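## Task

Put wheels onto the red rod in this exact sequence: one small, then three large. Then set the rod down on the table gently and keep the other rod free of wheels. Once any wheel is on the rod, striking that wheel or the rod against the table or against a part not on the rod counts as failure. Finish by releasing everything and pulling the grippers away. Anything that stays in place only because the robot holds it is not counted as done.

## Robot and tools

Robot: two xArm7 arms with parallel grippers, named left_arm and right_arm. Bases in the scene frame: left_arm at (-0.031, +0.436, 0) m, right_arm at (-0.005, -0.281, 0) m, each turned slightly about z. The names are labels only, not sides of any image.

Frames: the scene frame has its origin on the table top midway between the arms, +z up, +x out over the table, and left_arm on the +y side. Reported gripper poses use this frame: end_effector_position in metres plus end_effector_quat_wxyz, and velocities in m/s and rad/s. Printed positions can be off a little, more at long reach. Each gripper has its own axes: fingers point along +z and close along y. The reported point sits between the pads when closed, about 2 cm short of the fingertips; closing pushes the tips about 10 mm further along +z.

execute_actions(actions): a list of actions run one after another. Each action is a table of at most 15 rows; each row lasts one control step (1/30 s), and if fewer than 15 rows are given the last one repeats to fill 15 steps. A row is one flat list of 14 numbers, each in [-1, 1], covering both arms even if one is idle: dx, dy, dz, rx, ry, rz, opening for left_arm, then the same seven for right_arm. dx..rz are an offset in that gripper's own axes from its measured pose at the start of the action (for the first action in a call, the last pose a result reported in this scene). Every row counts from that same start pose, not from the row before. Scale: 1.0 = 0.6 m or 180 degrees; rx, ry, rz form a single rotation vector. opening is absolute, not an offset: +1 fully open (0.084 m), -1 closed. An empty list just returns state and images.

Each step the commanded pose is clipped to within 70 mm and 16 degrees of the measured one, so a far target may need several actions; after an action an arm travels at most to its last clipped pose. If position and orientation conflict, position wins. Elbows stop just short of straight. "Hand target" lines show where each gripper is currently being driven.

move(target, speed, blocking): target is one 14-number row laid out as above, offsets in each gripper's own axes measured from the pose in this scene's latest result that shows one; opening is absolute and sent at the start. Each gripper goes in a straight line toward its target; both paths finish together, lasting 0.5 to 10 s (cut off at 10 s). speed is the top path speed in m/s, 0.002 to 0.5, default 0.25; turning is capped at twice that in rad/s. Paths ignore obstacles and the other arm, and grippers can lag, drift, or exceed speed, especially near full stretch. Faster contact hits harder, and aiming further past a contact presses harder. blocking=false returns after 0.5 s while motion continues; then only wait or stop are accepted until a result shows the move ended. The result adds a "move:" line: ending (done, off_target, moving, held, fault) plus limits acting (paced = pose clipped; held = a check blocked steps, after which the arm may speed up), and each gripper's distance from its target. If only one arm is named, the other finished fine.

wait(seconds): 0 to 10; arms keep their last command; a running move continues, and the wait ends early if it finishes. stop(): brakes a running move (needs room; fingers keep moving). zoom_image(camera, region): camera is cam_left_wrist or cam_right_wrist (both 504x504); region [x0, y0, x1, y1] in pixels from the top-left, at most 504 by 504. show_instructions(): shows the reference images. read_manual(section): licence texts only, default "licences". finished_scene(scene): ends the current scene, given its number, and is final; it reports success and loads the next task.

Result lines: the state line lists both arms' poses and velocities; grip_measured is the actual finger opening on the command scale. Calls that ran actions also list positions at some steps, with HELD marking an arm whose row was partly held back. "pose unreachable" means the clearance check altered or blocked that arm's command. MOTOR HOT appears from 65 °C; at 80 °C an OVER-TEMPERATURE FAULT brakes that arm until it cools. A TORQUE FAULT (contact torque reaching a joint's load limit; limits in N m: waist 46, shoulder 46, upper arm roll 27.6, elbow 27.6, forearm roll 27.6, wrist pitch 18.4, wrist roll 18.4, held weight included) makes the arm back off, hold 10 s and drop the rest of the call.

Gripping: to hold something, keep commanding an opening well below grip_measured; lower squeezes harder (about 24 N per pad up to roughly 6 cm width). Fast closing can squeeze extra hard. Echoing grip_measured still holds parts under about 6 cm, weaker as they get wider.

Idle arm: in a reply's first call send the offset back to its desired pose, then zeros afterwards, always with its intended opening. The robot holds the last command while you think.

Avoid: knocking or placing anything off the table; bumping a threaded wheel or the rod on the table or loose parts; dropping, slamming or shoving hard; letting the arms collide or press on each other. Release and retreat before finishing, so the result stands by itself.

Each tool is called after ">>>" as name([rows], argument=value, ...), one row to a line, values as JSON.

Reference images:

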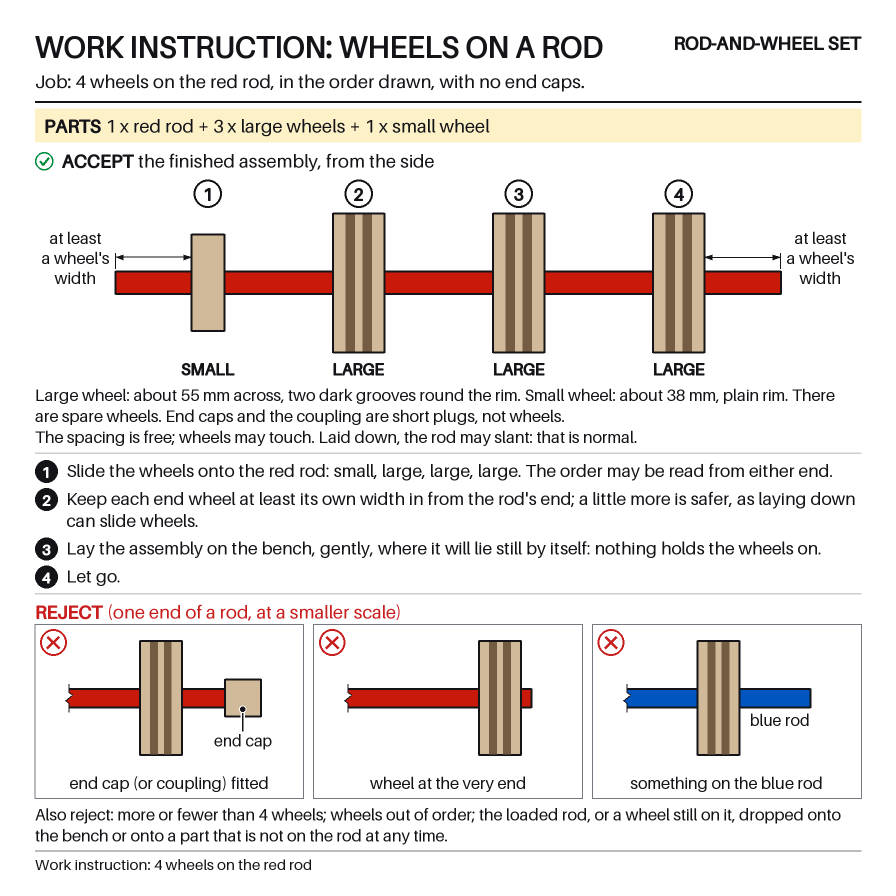

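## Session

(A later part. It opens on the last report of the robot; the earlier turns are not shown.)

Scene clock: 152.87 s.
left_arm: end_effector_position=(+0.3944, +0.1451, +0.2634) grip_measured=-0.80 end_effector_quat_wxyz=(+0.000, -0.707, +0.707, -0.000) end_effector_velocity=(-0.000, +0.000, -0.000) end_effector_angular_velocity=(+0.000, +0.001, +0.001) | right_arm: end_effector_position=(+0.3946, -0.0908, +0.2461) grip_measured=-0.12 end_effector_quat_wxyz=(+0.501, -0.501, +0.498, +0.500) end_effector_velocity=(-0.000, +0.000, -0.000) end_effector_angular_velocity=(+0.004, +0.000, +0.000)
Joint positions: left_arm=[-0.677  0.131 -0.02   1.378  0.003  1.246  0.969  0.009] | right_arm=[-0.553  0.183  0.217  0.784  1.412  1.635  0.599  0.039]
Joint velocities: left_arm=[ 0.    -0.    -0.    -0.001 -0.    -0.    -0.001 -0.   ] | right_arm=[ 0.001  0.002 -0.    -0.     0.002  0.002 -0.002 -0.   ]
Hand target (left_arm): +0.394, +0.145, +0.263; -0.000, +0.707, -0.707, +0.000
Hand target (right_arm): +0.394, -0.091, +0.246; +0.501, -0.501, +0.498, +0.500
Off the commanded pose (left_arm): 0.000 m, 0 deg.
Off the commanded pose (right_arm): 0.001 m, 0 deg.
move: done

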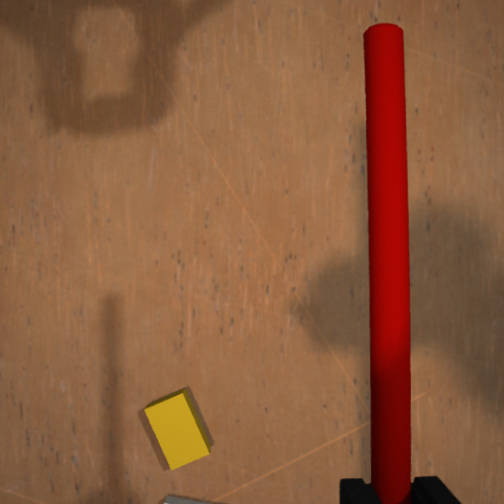

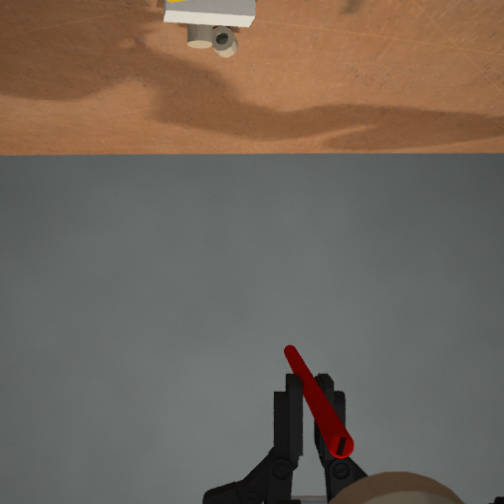

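>>> move(target=[0,0,0,0,0,0,-1,0,0,0.037,0,0,0,-0.6], speed=0.1)

>>> move(target=[0,0,0,0,0,0,-1,0,0,0.115,0,0,0,-0.6], speed=0.05)

Scene clock: 160.83 s.
left_arm: end_effector_position=(+0.3944, +0.1451, +0.2634) grip_measured=-0.80 end_effector_quat_wxyz=(+0.000, -0.707, +0.707, -0.000) end_effector_velocity=(-0.000, +0.000, -0.001) end_effector_angular_velocity=(+0.001, +0.001, -0.000) | right_arm: end_effector_position=(+0.3946, -0.0688, +0.2460) grip_measured=-0.12 end_effector_quat_wxyz=(+0.501, -0.501, +0.498, +0.500) end_effector_velocity=(+0.001, -0.000, -0.001) end_effector_angular_velocity=(+0.001, +0.001, -0.003)
Joint positions: left_arm=[-0.677  0.131 -0.02   1.378  0.003  1.246  0.969  0.009] | right_arm=[-0.521  0.175  0.246  0.772  1.46   1.597  0.599  0.039]
Joint velocities: left_arm=[ 0.     0.001 -0.    -0.001  0.     0.     0.     0.   ] | right_arm=[-0.     0.002 -0.    -0.     0.002 -0.001 -0.    -0.   ]
Hand target (left_arm): +0.394, +0.145, +0.263; -0.000, +0.707, -0.707, +0.000
Hand target (right_arm): +0.394, -0.069, +0.246; +0.501, -0.501, +0.498, +0.500
Off the commanded pose (left_arm): 0.000 m, 0 deg.
Off the commanded pose (right_arm): 0.000 m, 0 deg.
move: done

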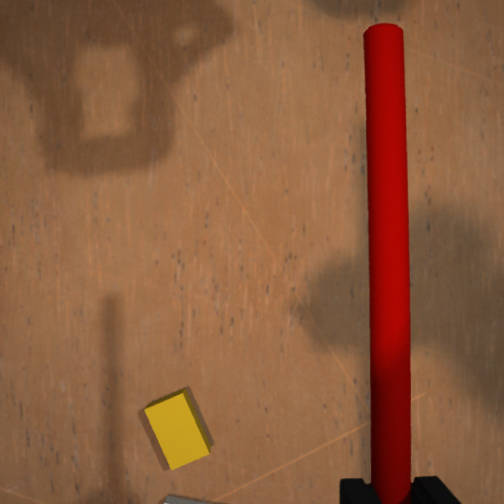

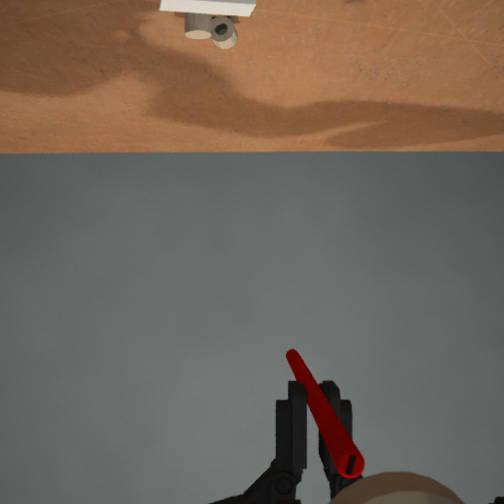

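Scene clock: 162.50 s.
left_arm: end_effector_position=(+0.3944, +0.1451, +0.2634) grip_measured=-0.80 end_effector_quat_wxyz=(+0.000, -0.707, +0.707, -0.000) end_effector_velocity=(-0.000, +0.000, -0.001) end_effector_angular_velocity=(+0.002, +0.002, -0.001) | right_arm: end_effector_position=(+0.3944, +0.0000, +0.2459) grip_measured=-0.12 end_effector_quat_wxyz=(+0.501, -0.501, +0.498, +0.500) end_effector_velocity=(+0.001, -0.001, -0.000) end_effector_angular_velocity=(-0.001, -0.001, -0.004)
Joint positions: left_arm=[-0.677  0.131 -0.02   1.378  0.003  1.246  0.969  0.009] | right_arm=[-0.418  0.178  0.338  0.769  1.612  1.474  0.593  0.039]
Joint velocities: left_arm=[-0.     0.     0.    -0.001  0.001  0.     0.001 -0.   ] | right_arm=[ 0.     0.001 -0.002  0.001  0.002 -0.002 -0.001  0.   ]
Hand target (left_arm): +0.394, +0.145, +0.263; -0.000, +0.707, -0.707, +0.000
Hand target (right_arm): +0.394, +0.000, +0.246; +0.501, -0.501, +0.498, +0.500
Off the commanded pose (left_arm): 0.000 m, 0 deg.
Off the commanded pose (right_arm): 0.000 m, 0 deg.
move: done

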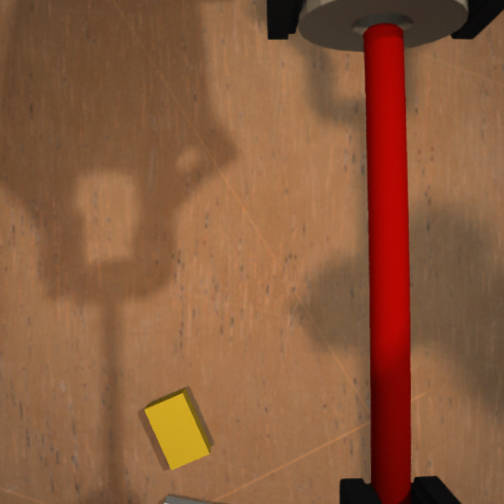

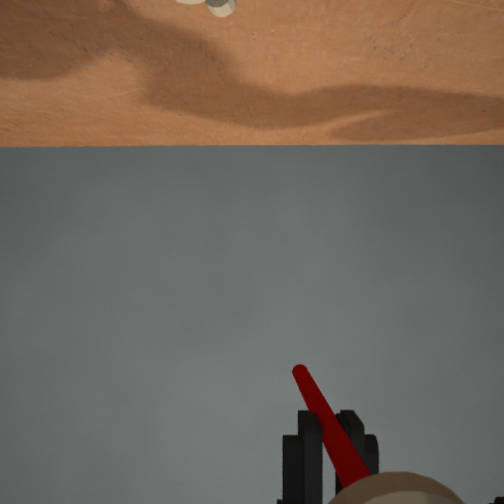

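>>> move(target=[0,0,0,0,0,0,-1,-0.001,0,0.025,0,0,0,-0.6], speed=0.012)

Scene clock: 168.20 s.
left_arm: end_effector_position=(+0.3944, +0.1451, +0.2634) grip_measured=-0.80 end_effector_quat_wxyz=(+0.000, -0.707, +0.707, -0.000) end_effector_velocity=(+0.000, -0.000, +0.001) end_effector_angular_velocity=(-0.002, -0.001, +0.001) | right_arm: end_effector_position=(+0.3943, +0.0150, +0.2465) grip_measured=-0.12 end_effector_quat_wxyz=(+0.501, -0.501, +0.498, +0.500) end_effector_velocity=(+0.001, -0.000, -0.000) end_effector_angular_velocity=(-0.001, -0.000, -0.002)
Joint positions: left_arm=[-0.677  0.131 -0.02   1.378  0.003  1.246  0.969  0.009] | right_arm=[-0.395  0.182  0.358  0.775  1.644  1.446  0.593  0.039]
Joint velocities: left_arm=[ 0.     0.    -0.     0.002 -0.001 -0.    -0.    -0.   ] | right_arm=[-0.001  0.001 -0.     0.     0.001 -0.002 -0.    -0.   ]
Hand target (left_arm): +0.394, +0.145, +0.263; -0.000, +0.707, -0.707, +0.000
Hand target (right_arm): +0.394, +0.015, +0.246; +0.501, -0.501, +0.498, +0.500
Off the commanded pose (left_arm): 0.000 m, 0 deg.
Off the commanded pose (right_arm): 0.000 m, 0 deg.
move: done

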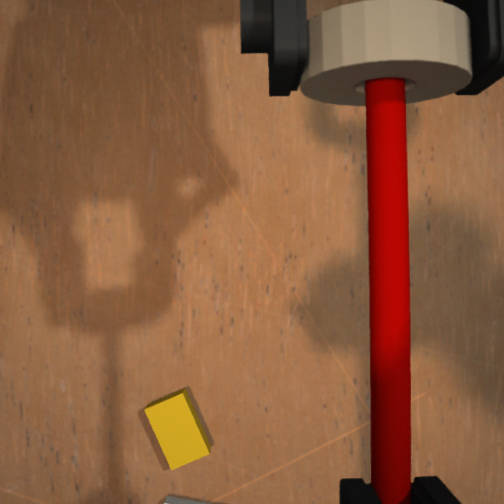

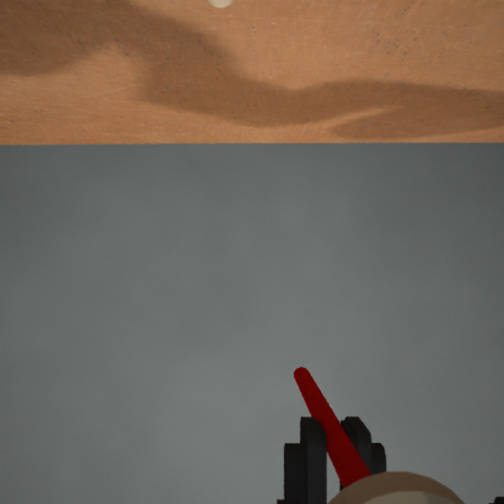

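>>> move(target=[0,0,0,0,0,0,-1,0,0,0.08,0,0,0,-0.6], speed=0.04)

>>> move(target=[0,0,0,0,0,0,-1,0,0,0,0,0,0,0.65])

>>> move(target=[0,0,0,0,0,0,-1,0,0,-0.28,0,0,0,0.65])

>>> move(target=[0,0,0,0,0,0,-1,0.1,0.119,-0.033,0,0.5,0,0.65], speed=0.35)

>>> move(target=[0,0,0,0,0,0,-1,0,0,0.121,0,0,0.11,0.65])

Scene clock: 188.17 s.
left_arm: end_effector_position=(+0.3944, +0.1451, +0.2634) grip_measured=-0.80 end_effector_quat_wxyz=(+0.000, -0.707, +0.707, -0.000) end_effector_velocity=(-0.000, -0.000, +0.000) end_effector_angular_velocity=(-0.001, +0.000, +0.000) | right_arm: end_effector_position=(+0.3942, +0.0629, +0.2464) grip_measured=-0.12 end_effector_quat_wxyz=(+0.501, -0.501, +0.499, +0.500) end_effector_velocity=(+0.002, -0.001, +0.000) end_effector_angular_velocity=(-0.000, -0.001, -0.005)
Joint positions: left_arm=[-0.677  0.131 -0.02   1.378  0.003  1.246  0.969  0.009] | right_arm=[-0.321  0.213  0.418  0.811  1.74   1.353  0.583  0.039]
Joint velocities: left_arm=[-0.001 -0.001 -0.    -0.    -0.001  0.    -0.001  0.   ] | right_arm=[ 0.     0.    -0.002  0.001  0.003 -0.002 -0.001 -0.   ]
Hand target (left_arm): +0.394, +0.145, +0.263; -0.000, +0.707, -0.707, +0.000
Hand target (right_arm): +0.394, +0.063, +0.246; +0.501, -0.501, +0.499, +0.500
Off the commanded pose (left_arm): 0.000 m, 0 deg.
Off the commanded pose (right_arm): 0.000 m, 0 deg.
move: done

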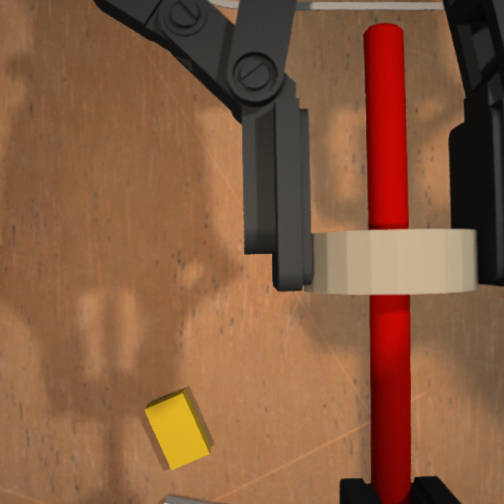

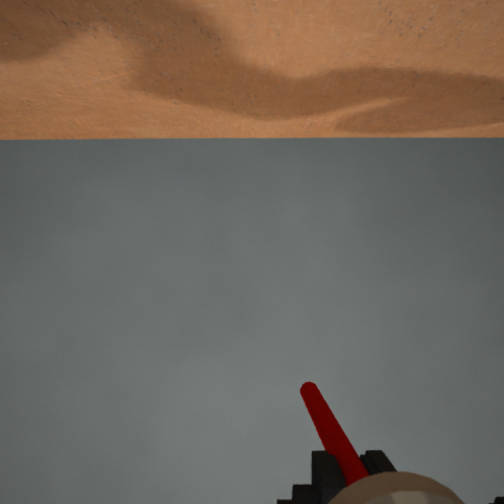

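Scene clock: 188.67 s.
left_arm: end_effector_position=(+0.3944, +0.1451, +0.2634) grip_measured=-0.80 end_effector_quat_wxyz=(+0.000, -0.707, +0.707, -0.000) end_effector_velocity=(+0.001, +0.000, +0.001) end_effector_angular_velocity=(-0.001, -0.001, +0.002) | right_arm: end_effector_position=(+0.3942, +0.0629, +0.2464) grip_measured=+0.65 end_effector_quat_wxyz=(+0.501, -0.501, +0.499, +0.500) end_effector_velocity=(+0.000, -0.000, -0.000) end_effector_angular_velocity=(+0.000, +0.000, -0.001)
Joint positions: left_arm=[-0.677  0.131 -0.02   1.378  0.003  1.246  0.969  0.009] | right_arm=[-0.321  0.213  0.418  0.811  1.74   1.353  0.583  0.071]
Joint velocities: left_arm=[ 0.001  0.    -0.     0.002  0.     0.    -0.001 -0.   ] | right_arm=[-0.     0.    -0.001  0.     0.    -0.    -0.     0.   ]
Hand target (left_arm): +0.394, +0.145, +0.263; -0.000, +0.707, -0.707, +0.000
Hand target (right_arm): +0.394, +0.063, +0.246; +0.501, -0.501, +0.499, +0.500
Off the commanded pose (left_arm): 0.000 m, 0 deg.
Off the commanded pose (right_arm): 0.000 m, 0 deg.
move: done

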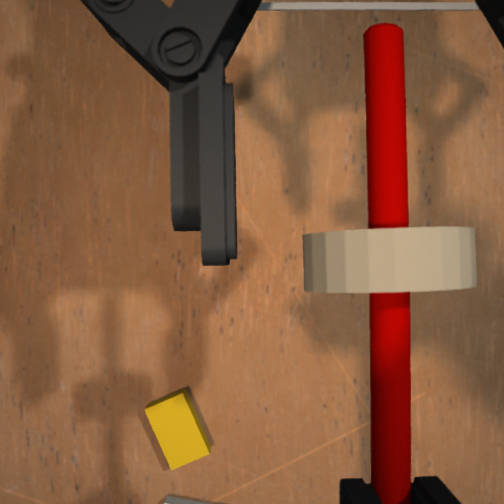

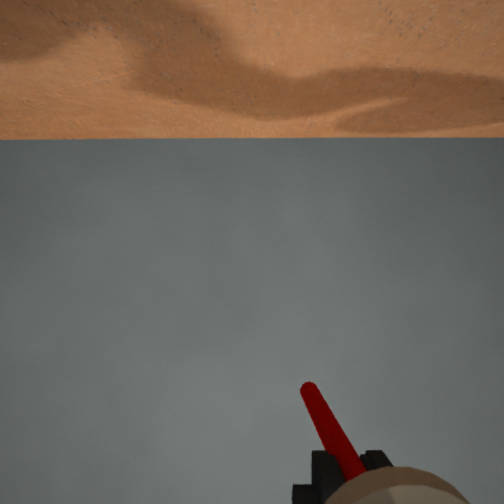

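Scene clock: 189.80 s.
left_arm: end_effector_position=(+0.3944, +0.1451, +0.2634) grip_measured=-0.80 end_effector_quat_wxyz=(+0.000, -0.707, +0.707, -0.000) end_effector_velocity=(-0.001, -0.000, -0.000) end_effector_angular_velocity=(+0.000, +0.001, -0.003) | right_arm: end_effector_position=(+0.3944, -0.1043, +0.2467) grip_measured=+0.65 end_effector_quat_wxyz=(+0.500, -0.501, +0.498, +0.500) end_effector_velocity=(+0.002, -0.005, -0.001) end_effector_angular_velocity=(-0.002, -0.000, -0.009)
Joint positions: left_arm=[-0.677  0.131 -0.02   1.378  0.003  1.246  0.969  0.009] | right_arm=[-0.573  0.188  0.2    0.793  1.382  1.659  0.601  0.071]
Joint velocities: left_arm=[-0.001 -0.    -0.    -0.001 -0.     0.     0.001 -0.   ] | right_arm=[-0.007  0.002 -0.006  0.002 -0.004  0.002 -0.     0.   ]
Hand target (left_arm): +0.394, +0.145, +0.263; -0.000, +0.707, -0.707, +0.000
Hand target (right_arm): +0.395, -0.105, +0.247; +0.501, -0.501, +0.498, +0.500
Off the commanded pose (left_arm): 0.000 m, 0 deg.
Off the commanded pose (right_arm): 0.001 m, 0 deg.
move: done

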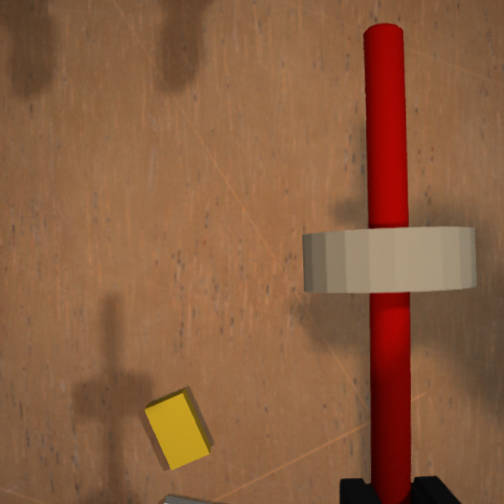

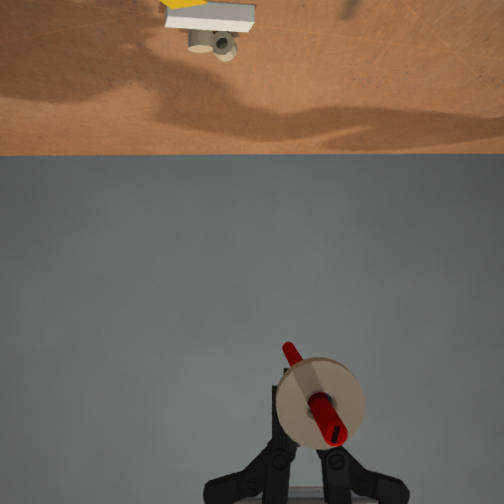

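Scene clock: 192.53 s.
left_arm: end_effector_position=(+0.3944, +0.1451, +0.2634) grip_measured=-0.80 end_effector_quat_wxyz=(+0.000, -0.707, +0.707, -0.000) end_effector_velocity=(-0.000, -0.000, -0.000) end_effector_angular_velocity=(+0.001, +0.000, -0.002) | right_arm: end_effector_position=(+0.3223, -0.1240, +0.1856) grip_measured=+0.65 end_effector_quat_wxyz=(+0.001, -0.708, +0.706, +0.000) end_effector_velocity=(-0.001, +0.002, -0.000) end_effector_angular_velocity=(-0.004, +0.001, +0.003)
Joint positions: left_arm=[-0.677  0.131 -0.02   1.378  0.003  1.246  0.969  0.009] | right_arm=[-0.544 -0.441  0.761  0.681  0.35   1.038  1.725  0.071]
Joint velocities: left_arm=[-0.001  0.     0.    -0.001  0.001 -0.     0.     0.   ] | right_arm=[ 0.002  0.001  0.005  0.002 -0.004  0.002  0.005 -0.   ]
Hand target (left_arm): +0.394, +0.145, +0.263; -0.000, +0.707, -0.707, +0.000
Hand target (right_arm): +0.322, -0.124, +0.186; -0.000, +0.709, -0.705, -0.000
Off the commanded pose (left_arm): 0.000 m, 0 deg.
Off the commanded pose (right_arm): 0.001 m, 0 deg.
move: done

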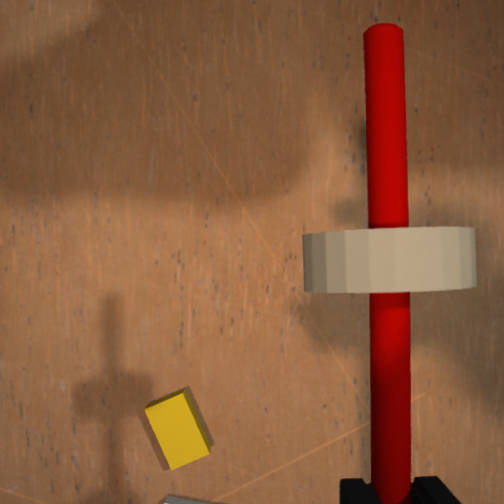

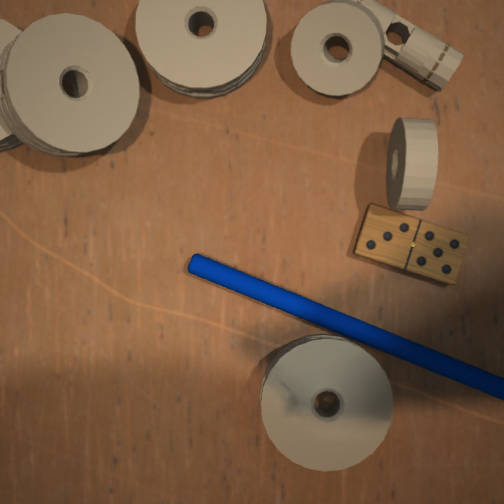

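Scene clock: 193.67 s.
left_arm: end_effector_position=(+0.3944, +0.1451, +0.2634) grip_measured=-0.80 end_effector_quat_wxyz=(+0.000, -0.707, +0.707, -0.000) end_effector_velocity=(+0.000, +0.000, +0.000) end_effector_angular_velocity=(+0.000, -0.001, -0.001) | right_arm: end_effector_position=(+0.3227, -0.1240, +0.1134) grip_measured=+0.65 end_effector_quat_wxyz=(+0.001, -0.576, +0.817, +0.000) end_effector_velocity=(-0.000, -0.001, -0.002) end_effector_angular_velocity=(-0.003, +0.002, -0.004)
Joint positions: left_arm=[-0.677  0.131 -0.02   1.378  0.003  1.246  0.969  0.009] | right_arm=[-0.646 -0.297  0.926  0.571  0.34   0.78   2.1    0.071]
Joint velocities: left_arm=[ 0.    -0.001 -0.     0.     0.     0.     0.001  0.   ] | right_arm=[-0.004  0.004  0.004 -0.001 -0.005 -0.003  0.007 -0.   ]
Hand target (left_arm): +0.394, +0.145, +0.263; -0.000, +0.707, -0.707, +0.000
Hand target (right_arm): +0.323, -0.124, +0.113; +0.001, -0.576, +0.817, +0.000
Off the commanded pose (left_arm): 0.000 m, 0 deg.
Off the commanded pose (right_arm): 0.001 m, 0 deg.
move: done

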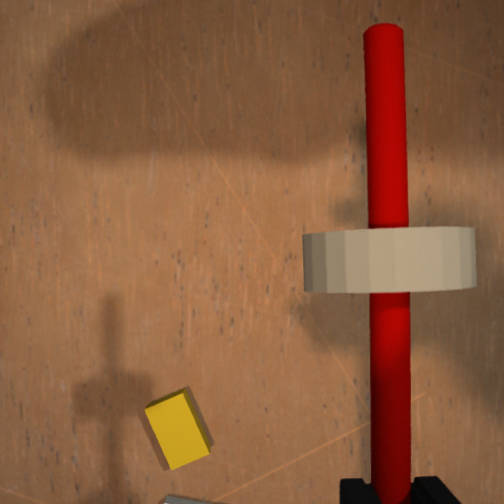

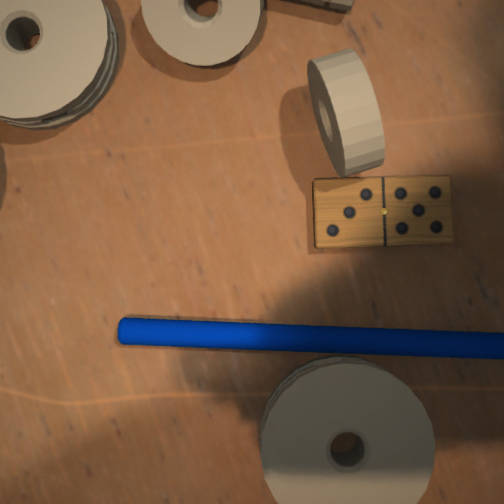

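>>> move(target=[0,0,0,0,0,0,-1,0.0063,0,0.154,0,0,0,0.65], speed=0.08)

>>> move(target=[0,0,0,0,0,0,-1,0,0,0,0,0,0,-0.2])

>>> move(target=[0,0,0,0,0,0,-1,0,0,-0.28,0,0,-0.11,-0.2])

>>> move(target=[0,0,0,0,0,0,-1,-0.02,-0.123,-0.096,0,-0.5,0,-0.2], speed=0.35)

Scene clock: 204.33 s.
left_arm: end_effector_position=(+0.3944, +0.1451, +0.2634) grip_measured=-0.80 end_effector_quat_wxyz=(+0.000, -0.707, +0.707, -0.000) end_effector_velocity=(-0.001, -0.000, -0.000) end_effector_angular_velocity=(+0.001, +0.000, -0.003) | right_arm: end_effector_position=(+0.3221, -0.1279, +0.0214) grip_measured=+0.65 end_effector_quat_wxyz=(+0.001, -0.576, +0.817, -0.000) end_effector_velocity=(-0.001, -0.002, -0.002) end_effector_angular_velocity=(-0.011, +0.005, -0.008)
Joint positions: left_arm=[-0.677  0.131 -0.02   1.378  0.003  1.246  0.969  0.009] | right_arm=[-0.737  0.146  0.953  0.502 -0.288  0.43   2.562  0.071]
Joint velocities: left_arm=[-0.001 -0.    -0.    -0.001  0.     0.     0.001 -0.   ] | right_arm=[ 0.014  0.006 -0.017  0.003 -0.023  0.009  0.026  0.   ]
Hand target (left_arm): +0.394, +0.145, +0.263; -0.000, +0.707, -0.707, +0.000
Hand target (right_arm): +0.322, -0.128, +0.021; +0.001, -0.576, +0.817, -0.000
Off the commanded pose (left_arm): 0.000 m, 0 deg.
Off the commanded pose (right_arm): 0.001 m, 0 deg.
move: done

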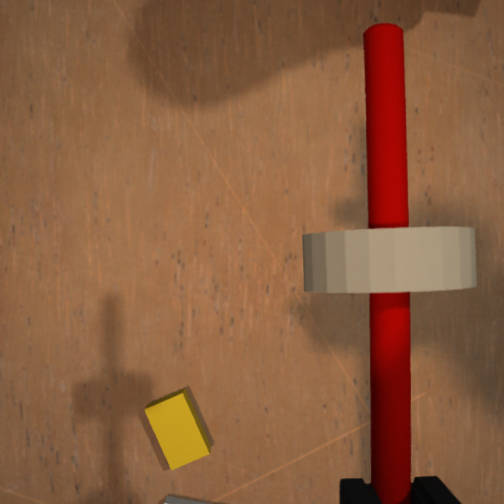

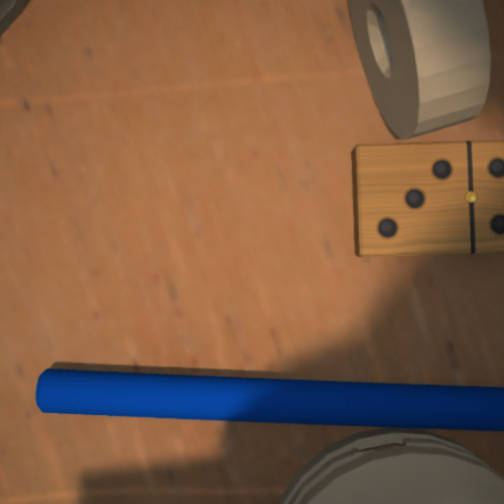

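Scene clock: 204.83 s.
left_arm: end_effector_position=(+0.3944, +0.1451, +0.2634) grip_measured=-0.80 end_effector_quat_wxyz=(+0.000, -0.707, +0.707, -0.000) end_effector_velocity=(-0.000, -0.000, +0.000) end_effector_angular_velocity=(-0.001, -0.001, -0.001) | right_arm: end_effector_position=(+0.3222, -0.1278, +0.0215) grip_measured=+0.29 end_effector_quat_wxyz=(+0.002, -0.576, +0.817, -0.000) end_effector_velocity=(-0.000, +0.000, -0.000) end_effector_angular_velocity=(+0.001, +0.001, +0.000)
Joint positions: left_arm=[-0.677  0.131 -0.02   1.378  0.003  1.246  0.969  0.009] | right_arm=[-0.737  0.146  0.953  0.502 -0.287  0.43   2.562  0.056]
Joint velocities: left_arm=[-0.    -0.001 -0.    -0.    -0.    -0.001  0.001  0.   ] | right_arm=[ 0.     0.001  0.    -0.    -0.     0.     0.     0.   ]
Hand target (left_arm): +0.394, +0.145, +0.263; -0.000, +0.707, -0.707, +0.000
Hand target (right_arm): +0.322, -0.128, +0.021; +0.001, -0.576, +0.817, -0.000
Off the commanded pose (left_arm): 0.000 m, 0 deg.
Off the commanded pose (right_arm): 0.000 m, 0 deg.
move: done

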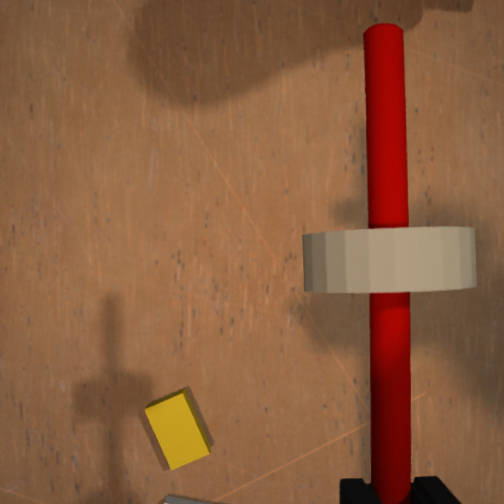

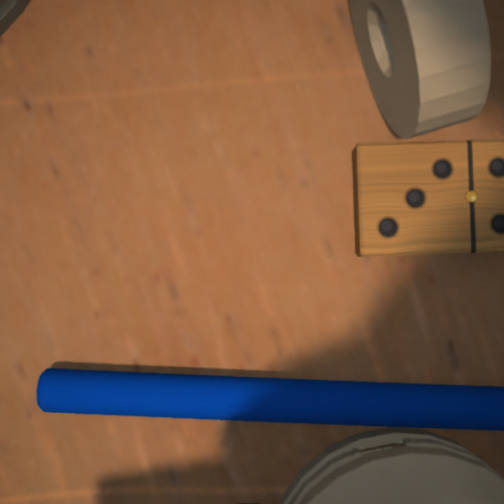

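Scene clock: 206.10 s.
left_arm: end_effector_position=(+0.3944, +0.1451, +0.2634) grip_measured=-0.80 end_effector_quat_wxyz=(+0.000, -0.707, +0.707, -0.000) end_effector_velocity=(-0.000, +0.001, -0.001) end_effector_angular_velocity=(+0.002, +0.001, +0.001) | right_arm: end_effector_position=(+0.3210, -0.1274, +0.1887) grip_measured=+0.29 end_effector_quat_wxyz=(+0.001, -0.709, +0.705, +0.000) end_effector_velocity=(+0.001, +0.001, +0.003) end_effector_angular_velocity=(+0.002, -0.006, +0.003)
Joint positions: left_arm=[-0.677  0.131 -0.02   1.378  0.003  1.246  0.969  0.009] | right_arm=[-0.615 -0.487  0.811  0.682  0.4    1.066  1.674  0.056]
Joint velocities: left_arm=[ 0.     0.     0.    -0.001  0.001  0.    -0.001  0.   ] | right_arm=[ 0.003 -0.004 -0.004  0.004  0.001  0.002 -0.002 -0.   ]
Hand target (left_arm): +0.394, +0.145, +0.263; -0.000, +0.707, -0.707, +0.000
Hand target (right_arm): +0.321, -0.127, +0.189; -0.002, +0.709, -0.705, -0.000
Off the commanded pose (left_arm): 0.000 m, 0 deg.
Off the commanded pose (right_arm): 0.001 m, 0 deg.
move: done

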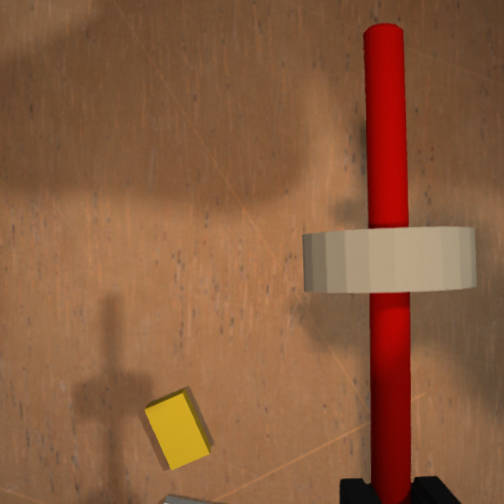

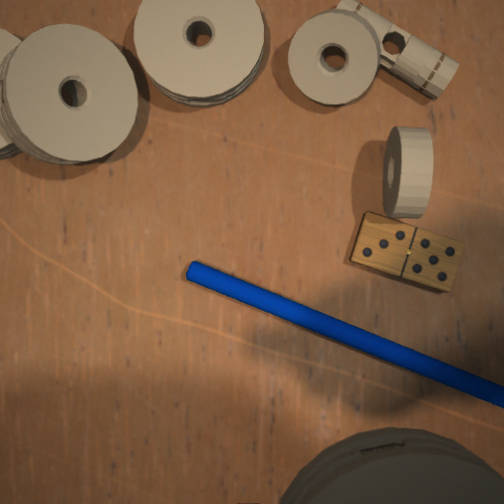

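Scene clock: 208.80 s.
left_arm: end_effector_position=(+0.3944, +0.1451, +0.2634) grip_measured=-0.80 end_effector_quat_wxyz=(+0.000, -0.707, +0.707, -0.000) end_effector_velocity=(-0.000, +0.001, -0.001) end_effector_angular_velocity=(+0.001, +0.002, +0.001) | right_arm: end_effector_position=(+0.3956, -0.1158, +0.2477) grip_measured=+0.29 end_effector_quat_wxyz=(+0.501, -0.502, +0.497, +0.500) end_effector_velocity=(+0.000, -0.000, -0.001) end_effector_angular_velocity=(+0.005, +0.002, -0.001)
Joint positions: left_arm=[-0.677  0.131 -0.02   1.378  0.003  1.246  0.969  0.009] | right_arm=[-0.624  0.197  0.223  0.807  1.355  1.673  0.604  0.056]
Joint velocities: left_arm=[ 0.001  0.     0.    -0.002  0.     0.001 -0.    -0.   ] | right_arm=[-0.001  0.005 -0.001  0.     0.002  0.003 -0.002 -0.   ]
Hand target (left_arm): +0.394, +0.145, +0.263; -0.000, +0.707, -0.707, +0.000
Hand target (right_arm): +0.396, -0.116, +0.247; +0.501, -0.501, +0.497, +0.501
Off the commanded pose (left_arm): 0.000 m, 0 deg.
Off the commanded pose (right_arm): 0.002 m, 0 deg.
move: done

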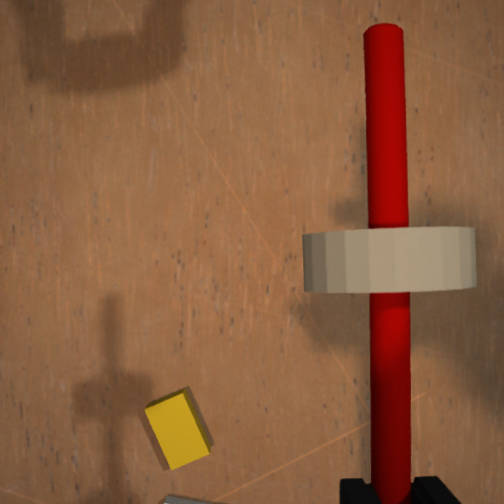

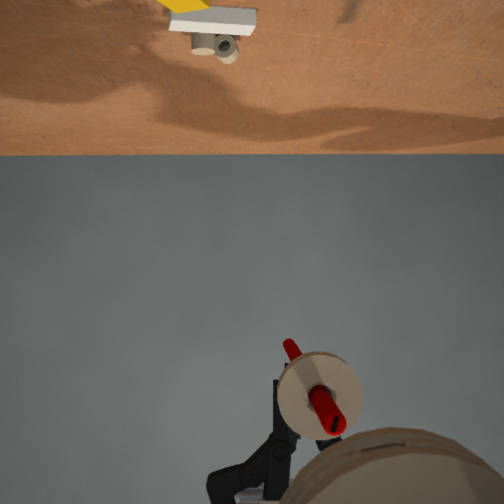

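>>> move(target=[0,0,0,0,0,0,-1,0.0005,0.001,0.19,0,0,0,-0.2], speed=0.12)

>>> move(target=[0,0,0,0,0,0,-1,0,0,0.02,0,0,0,-0.2], speed=0.01)

Scene clock: 224.63 s.
left_arm: end_effector_position=(+0.3944, +0.1451, +0.2634) grip_measured=-0.80 end_effector_quat_wxyz=(+0.000, -0.707, +0.707, -0.000) end_effector_velocity=(+0.000, -0.000, +0.001) end_effector_angular_velocity=(-0.001, -0.001, -0.002) | right_arm: end_effector_position=(+0.3947, -0.0022, +0.2473) grip_measured=+0.29 end_effector_quat_wxyz=(+0.501, -0.501, +0.498, +0.500) end_effector_velocity=(-0.001, +0.003, -0.000) end_effector_angular_velocity=(+0.002, +0.001, +0.005)
Joint positions: left_arm=[-0.677  0.131 -0.02   1.378  0.003  1.246  0.969  0.009] | right_arm=[-0.457  0.177  0.372  0.77   1.603  1.473  0.596  0.056]
Joint velocities: left_arm=[-0.001 -0.     0.     0.002 -0.     0.     0.001 -0.   ] | right_arm=[ 0.004  0.001  0.003 -0.     0.002 -0.001 -0.     0.   ]
Hand target (left_arm): +0.394, +0.145, +0.263; -0.000, +0.707, -0.707, +0.000
Hand target (right_arm): +0.394, -0.002, +0.247; +0.501, -0.501, +0.497, +0.501
Off the commanded pose (left_arm): 0.000 m, 0 deg.
Off the commanded pose (right_arm): 0.001 m, 0 deg.
move: done

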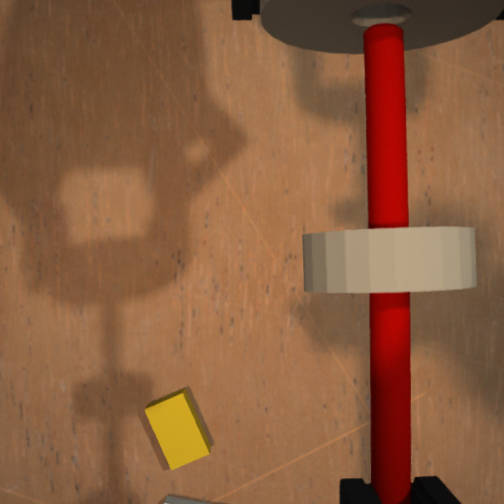

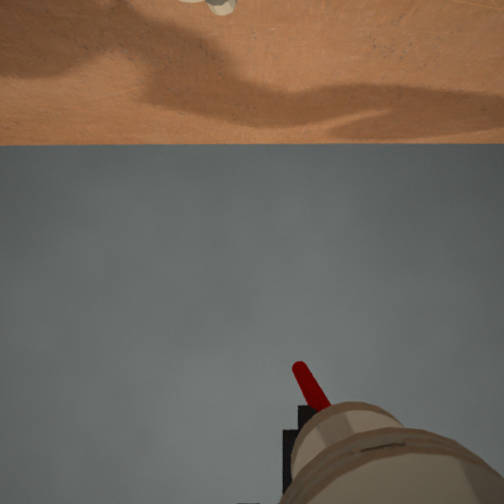

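Scene clock: 226.07 s.
left_arm: end_effector_position=(+0.3944, +0.1451, +0.2634) grip_measured=-0.80 end_effector_quat_wxyz=(+0.000, -0.707, +0.707, -0.000) end_effector_velocity=(+0.001, -0.000, +0.001) end_effector_angular_velocity=(-0.002, -0.002, -0.001) | right_arm: end_effector_position=(+0.3946, +0.0098, +0.2473) grip_measured=+0.29 end_effector_quat_wxyz=(+0.501, -0.501, +0.498, +0.500) end_effector_velocity=(+0.001, -0.001, -0.000) end_effector_angular_velocity=(-0.001, +0.000, -0.004)
Joint positions: left_arm=[-0.677  0.131 -0.02   1.378  0.003  1.246  0.969  0.009] | right_arm=[-0.439  0.182  0.388  0.774  1.629  1.451  0.594  0.056]
Joint velocities: left_arm=[ 0.001 -0.     0.     0.002 -0.    -0.     0.001  0.   ] | right_arm=[-0.001  0.001 -0.     0.     0.001 -0.002 -0.     0.   ]
Hand target (left_arm): +0.394, +0.145, +0.263; -0.000, +0.707, -0.707, +0.000
Hand target (right_arm): +0.395, +0.010, +0.247; +0.501, -0.501, +0.498, +0.500
Off the commanded pose (left_arm): 0.000 m, 0 deg.
Off the commanded pose (right_arm): 0.000 m, 0 deg.
move: done

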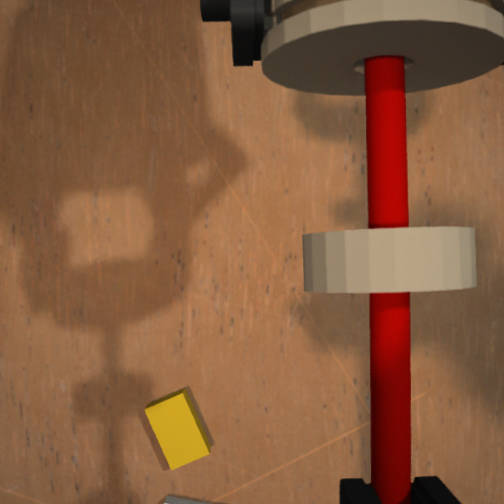

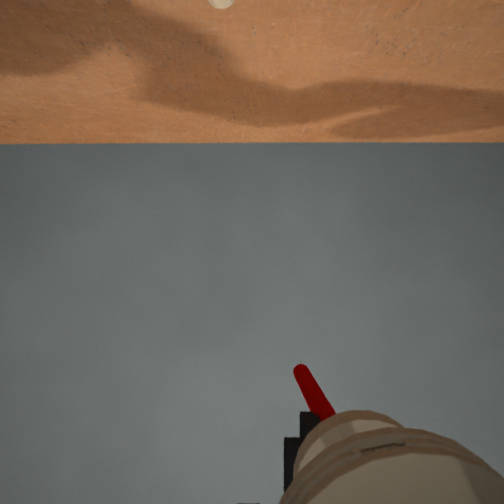

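>>> move(target=[0,0,0,0,0,0,-1,0,0,0.085,0,0,0,-0.2], speed=0.03)

>>> move(target=[0,0,0,0,0,0,-1,0,0,0,0,0,0,0.65])

>>> move(target=[0,0,0,0,0,0,-1,0,0,-0.2,0,0,0,0.65])

>>> move(target=[0,0,0,0,0,0,-1,0.1,0.037,-0.383,0,0.5,0,0.65], speed=0.35)

>>> move(target=[0,0,0,0,0,0,-1,0,0,0.121,0,0,-0.5,0.65], speed=0.4)

Scene clock: 238.47 s.
left_arm: end_effector_position=(+0.3944, +0.1451, +0.2634) grip_measured=-0.80 end_effector_quat_wxyz=(+0.000, -0.707, +0.707, -0.000) end_effector_velocity=(+0.000, -0.000, +0.000) end_effector_angular_velocity=(-0.000, -0.001, -0.001) | right_arm: end_effector_position=(+0.3944, +0.0607, +0.2472) grip_measured=+0.29 end_effector_quat_wxyz=(+0.501, -0.501, +0.498, +0.500) end_effector_velocity=(+0.002, -0.001, -0.001) end_effector_angular_velocity=(+0.000, +0.002, -0.005)
Joint positions: left_arm=[-0.677  0.131 -0.02   1.378  0.003  1.246  0.969  0.009] | right_arm=[-0.36   0.214  0.452  0.81   1.731  1.351  0.584  0.056]
Joint velocities: left_arm=[-0.     0.    -0.     0.001  0.    -0.     0.001  0.   ] | right_arm=[-0.001  0.002 -0.001  0.     0.002 -0.002  0.    -0.   ]
Hand target (left_arm): +0.394, +0.145, +0.263; -0.000, +0.707, -0.707, +0.000
Hand target (right_arm): +0.394, +0.061, +0.247; +0.501, -0.501, +0.498, +0.500
Off the commanded pose (left_arm): 0.000 m, 0 deg.
Off the commanded pose (right_arm): 0.000 m, 0 deg.
move: done

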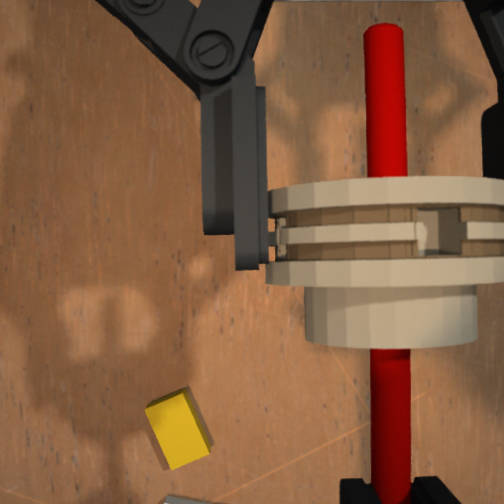

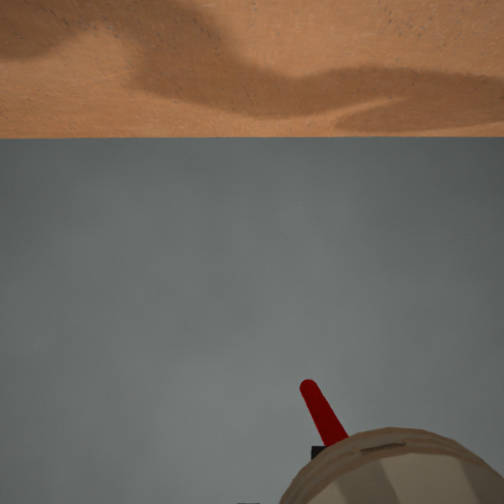

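Scene clock: 238.97 s.
left_arm: end_effector_position=(+0.3944, +0.1451, +0.2634) grip_measured=-0.80 end_effector_quat_wxyz=(+0.000, -0.707, +0.707, -0.000) end_effector_velocity=(+0.000, +0.001, -0.000) end_effector_angular_velocity=(+0.000, -0.000, +0.001) | right_arm: end_effector_position=(+0.3944, +0.0607, +0.2472) grip_measured=+0.65 end_effector_quat_wxyz=(+0.501, -0.501, +0.498, +0.500) end_effector_velocity=(+0.000, -0.000, -0.000) end_effector_angular_velocity=(-0.000, +0.001, -0.001)
Joint positions: left_arm=[-0.677  0.131 -0.02   1.377  0.003  1.246  0.969  0.009] | right_arm=[-0.36   0.214  0.452  0.81   1.731  1.351  0.584  0.071]
Joint velocities: left_arm=[ 0.001  0.     0.     0.     0.     0.     0.    -0.   ] | right_arm=[ 0.001  0.001 -0.001  0.    -0.    -0.     0.     0.   ]
Hand target (left_arm): +0.394, +0.145, +0.263; -0.000, +0.707, -0.707, +0.000
Hand target (right_arm): +0.394, +0.061, +0.247; +0.501, -0.501, +0.498, +0.500
Off the commanded pose (left_arm): 0.000 m, 0 deg.
Off the commanded pose (right_arm): 0.000 m, 0 deg.
move: done

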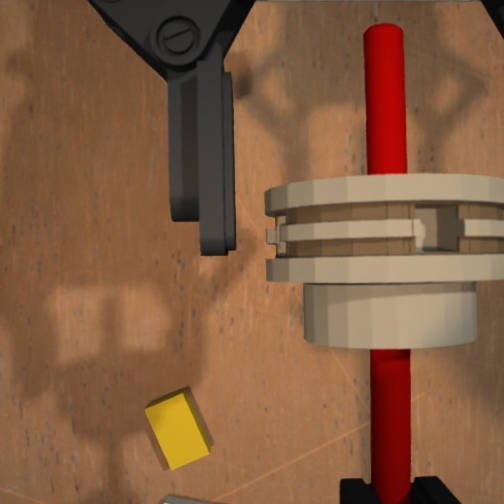

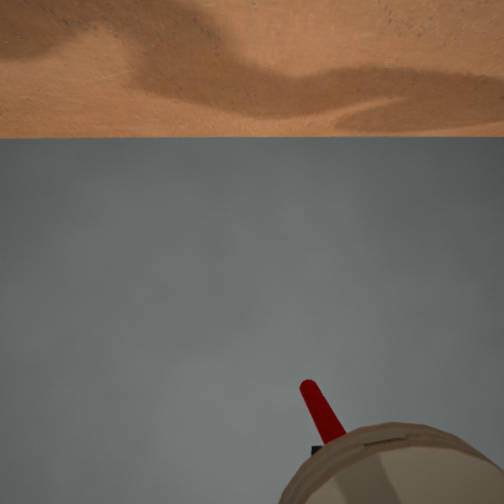

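Scene clock: 239.93 s.
left_arm: end_effector_position=(+0.3944, +0.1451, +0.2634) grip_measured=-0.80 end_effector_quat_wxyz=(+0.000, -0.707, +0.707, -0.000) end_effector_velocity=(-0.000, +0.000, -0.000) end_effector_angular_velocity=(+0.000, +0.000, -0.000) | right_arm: end_effector_position=(+0.3946, -0.0587, +0.2474) grip_measured=+0.65 end_effector_quat_wxyz=(+0.501, -0.502, +0.497, +0.501) end_effector_velocity=(+0.003, -0.006, -0.001) end_effector_angular_velocity=(-0.002, +0.001, -0.013)
Joint positions: left_arm=[-0.677  0.131 -0.02   1.377  0.003  1.246  0.969  0.009] | right_arm=[-0.543  0.174  0.298  0.77   1.478  1.576  0.601  0.071]
Joint velocities: left_arm=[-0.    -0.     0.    -0.001  0.    -0.    -0.    -0.   ] | right_arm=[-0.007  0.001 -0.008  0.001 -0.002  0.    -0.     0.   ]
Hand target (left_arm): +0.394, +0.145, +0.263; -0.000, +0.707, -0.707, +0.000
Hand target (right_arm): +0.395, -0.059, +0.247; +0.501, -0.501, +0.498, +0.500
Off the commanded pose (left_arm): 0.000 m, 0 deg.
Off the commanded pose (right_arm): 0.001 m, 0 deg.
move: done

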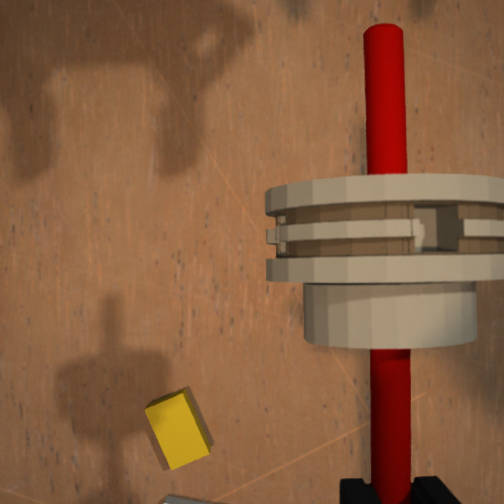

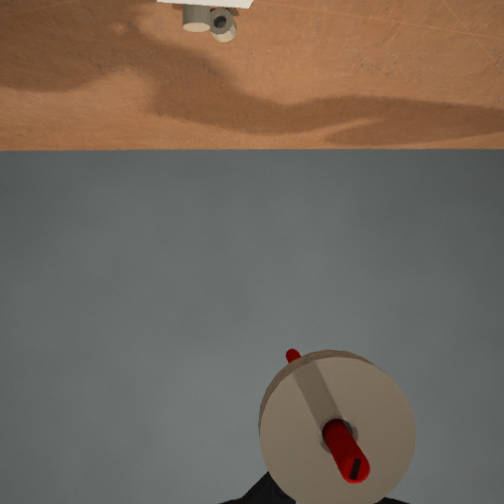

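Scene clock: 242.67 s.
left_arm: end_effector_position=(+0.3944, +0.1451, +0.2634) grip_measured=-0.80 end_effector_quat_wxyz=(+0.000, -0.707, +0.707, -0.000) end_effector_velocity=(-0.000, +0.000, -0.000) end_effector_angular_velocity=(-0.000, +0.001, +0.002) | right_arm: end_effector_position=(+0.3733, -0.2880, +0.1867) grip_measured=+0.65 end_effector_quat_wxyz=(+0.002, -0.709, +0.705, -0.000) end_effector_velocity=(-0.000, -0.000, -0.000) end_effector_angular_velocity=(-0.005, +0.001, +0.001)
Joint positions: left_arm=[-0.677  0.131 -0.02   1.377  0.003  1.246  0.969  0.009] | right_arm=[-0.676 -0.297  0.459  0.72   0.158  0.99   1.419  0.071]
Joint velocities: left_arm=[ 0.    -0.     0.    -0.001 -0.001  0.    -0.001 -0.   ] | right_arm=[ 0.    -0.     0.002 -0.001 -0.006 -0.     0.004  0.   ]
Hand target (left_arm): +0.394, +0.145, +0.263; -0.000, +0.707, -0.707, +0.000
Hand target (right_arm): +0.373, -0.288, +0.187; -0.002, +0.709, -0.705, +0.000
Off the commanded pose (left_arm): 0.000 m, 0 deg.
Off the commanded pose (right_arm): 0.000 m, 0 deg.
move: done

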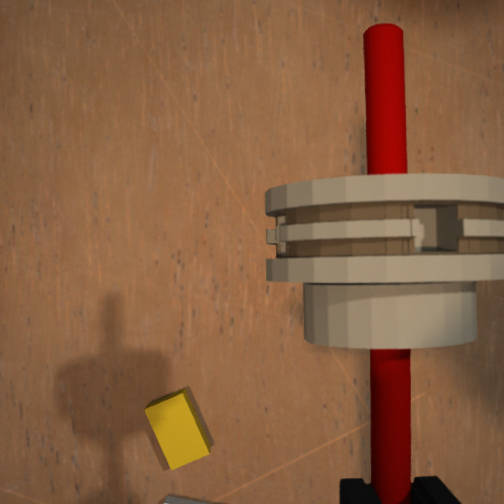

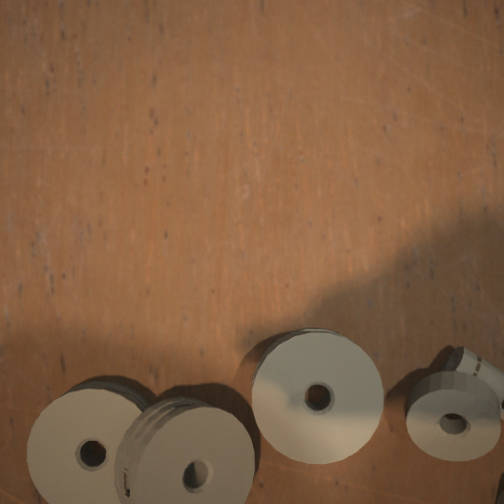

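Scene clock: 245.13 s.
left_arm: end_effector_position=(+0.3944, +0.1451, +0.2634) grip_measured=-0.80 end_effector_quat_wxyz=(+0.000, -0.707, +0.707, -0.000) end_effector_velocity=(-0.000, -0.001, +0.001) end_effector_angular_velocity=(-0.002, -0.000, -0.000) | right_arm: end_effector_position=(+0.3737, -0.2883, +0.1142) grip_measured=+0.65 end_effector_quat_wxyz=(-0.001, +1.000, +0.002, +0.002) end_effector_velocity=(-0.001, +0.000, -0.001) end_effector_angular_velocity=(+0.002, +0.003, +0.004)
Joint positions: left_arm=[-0.677  0.131 -0.02   1.377  0.003  1.246  0.969  0.009] | right_arm=[-0.519 -0.142  0.327  0.611  0.07   0.745 -0.076  0.071]
Joint velocities: left_arm=[-0.001  0.    -0.     0.002 -0.001  0.     0.     0.   ] | right_arm=[-0.001  0.002  0.    -0.001  0.002 -0.    -0.005  0.   ]
Hand target (left_arm): +0.394, +0.145, +0.263; -0.000, +0.707, -0.707, +0.000
Hand target (right_arm): +0.374, -0.288, +0.114; -0.001, +1.000, +0.002, +0.001
Off the commanded pose (left_arm): 0.000 m, 0 deg.
Off the commanded pose (right_arm): 0.000 m, 0 deg.
move: done

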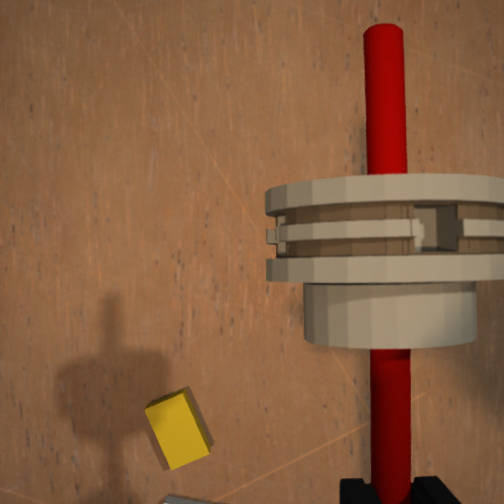

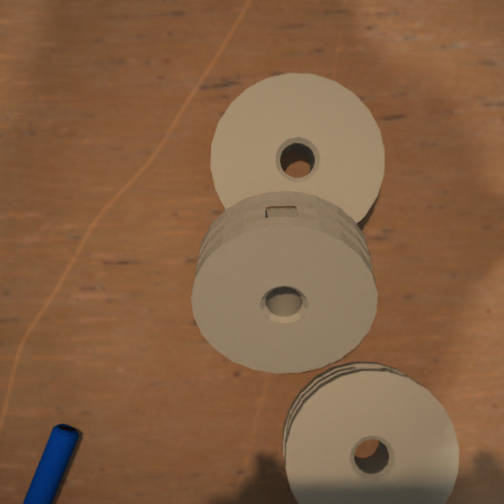

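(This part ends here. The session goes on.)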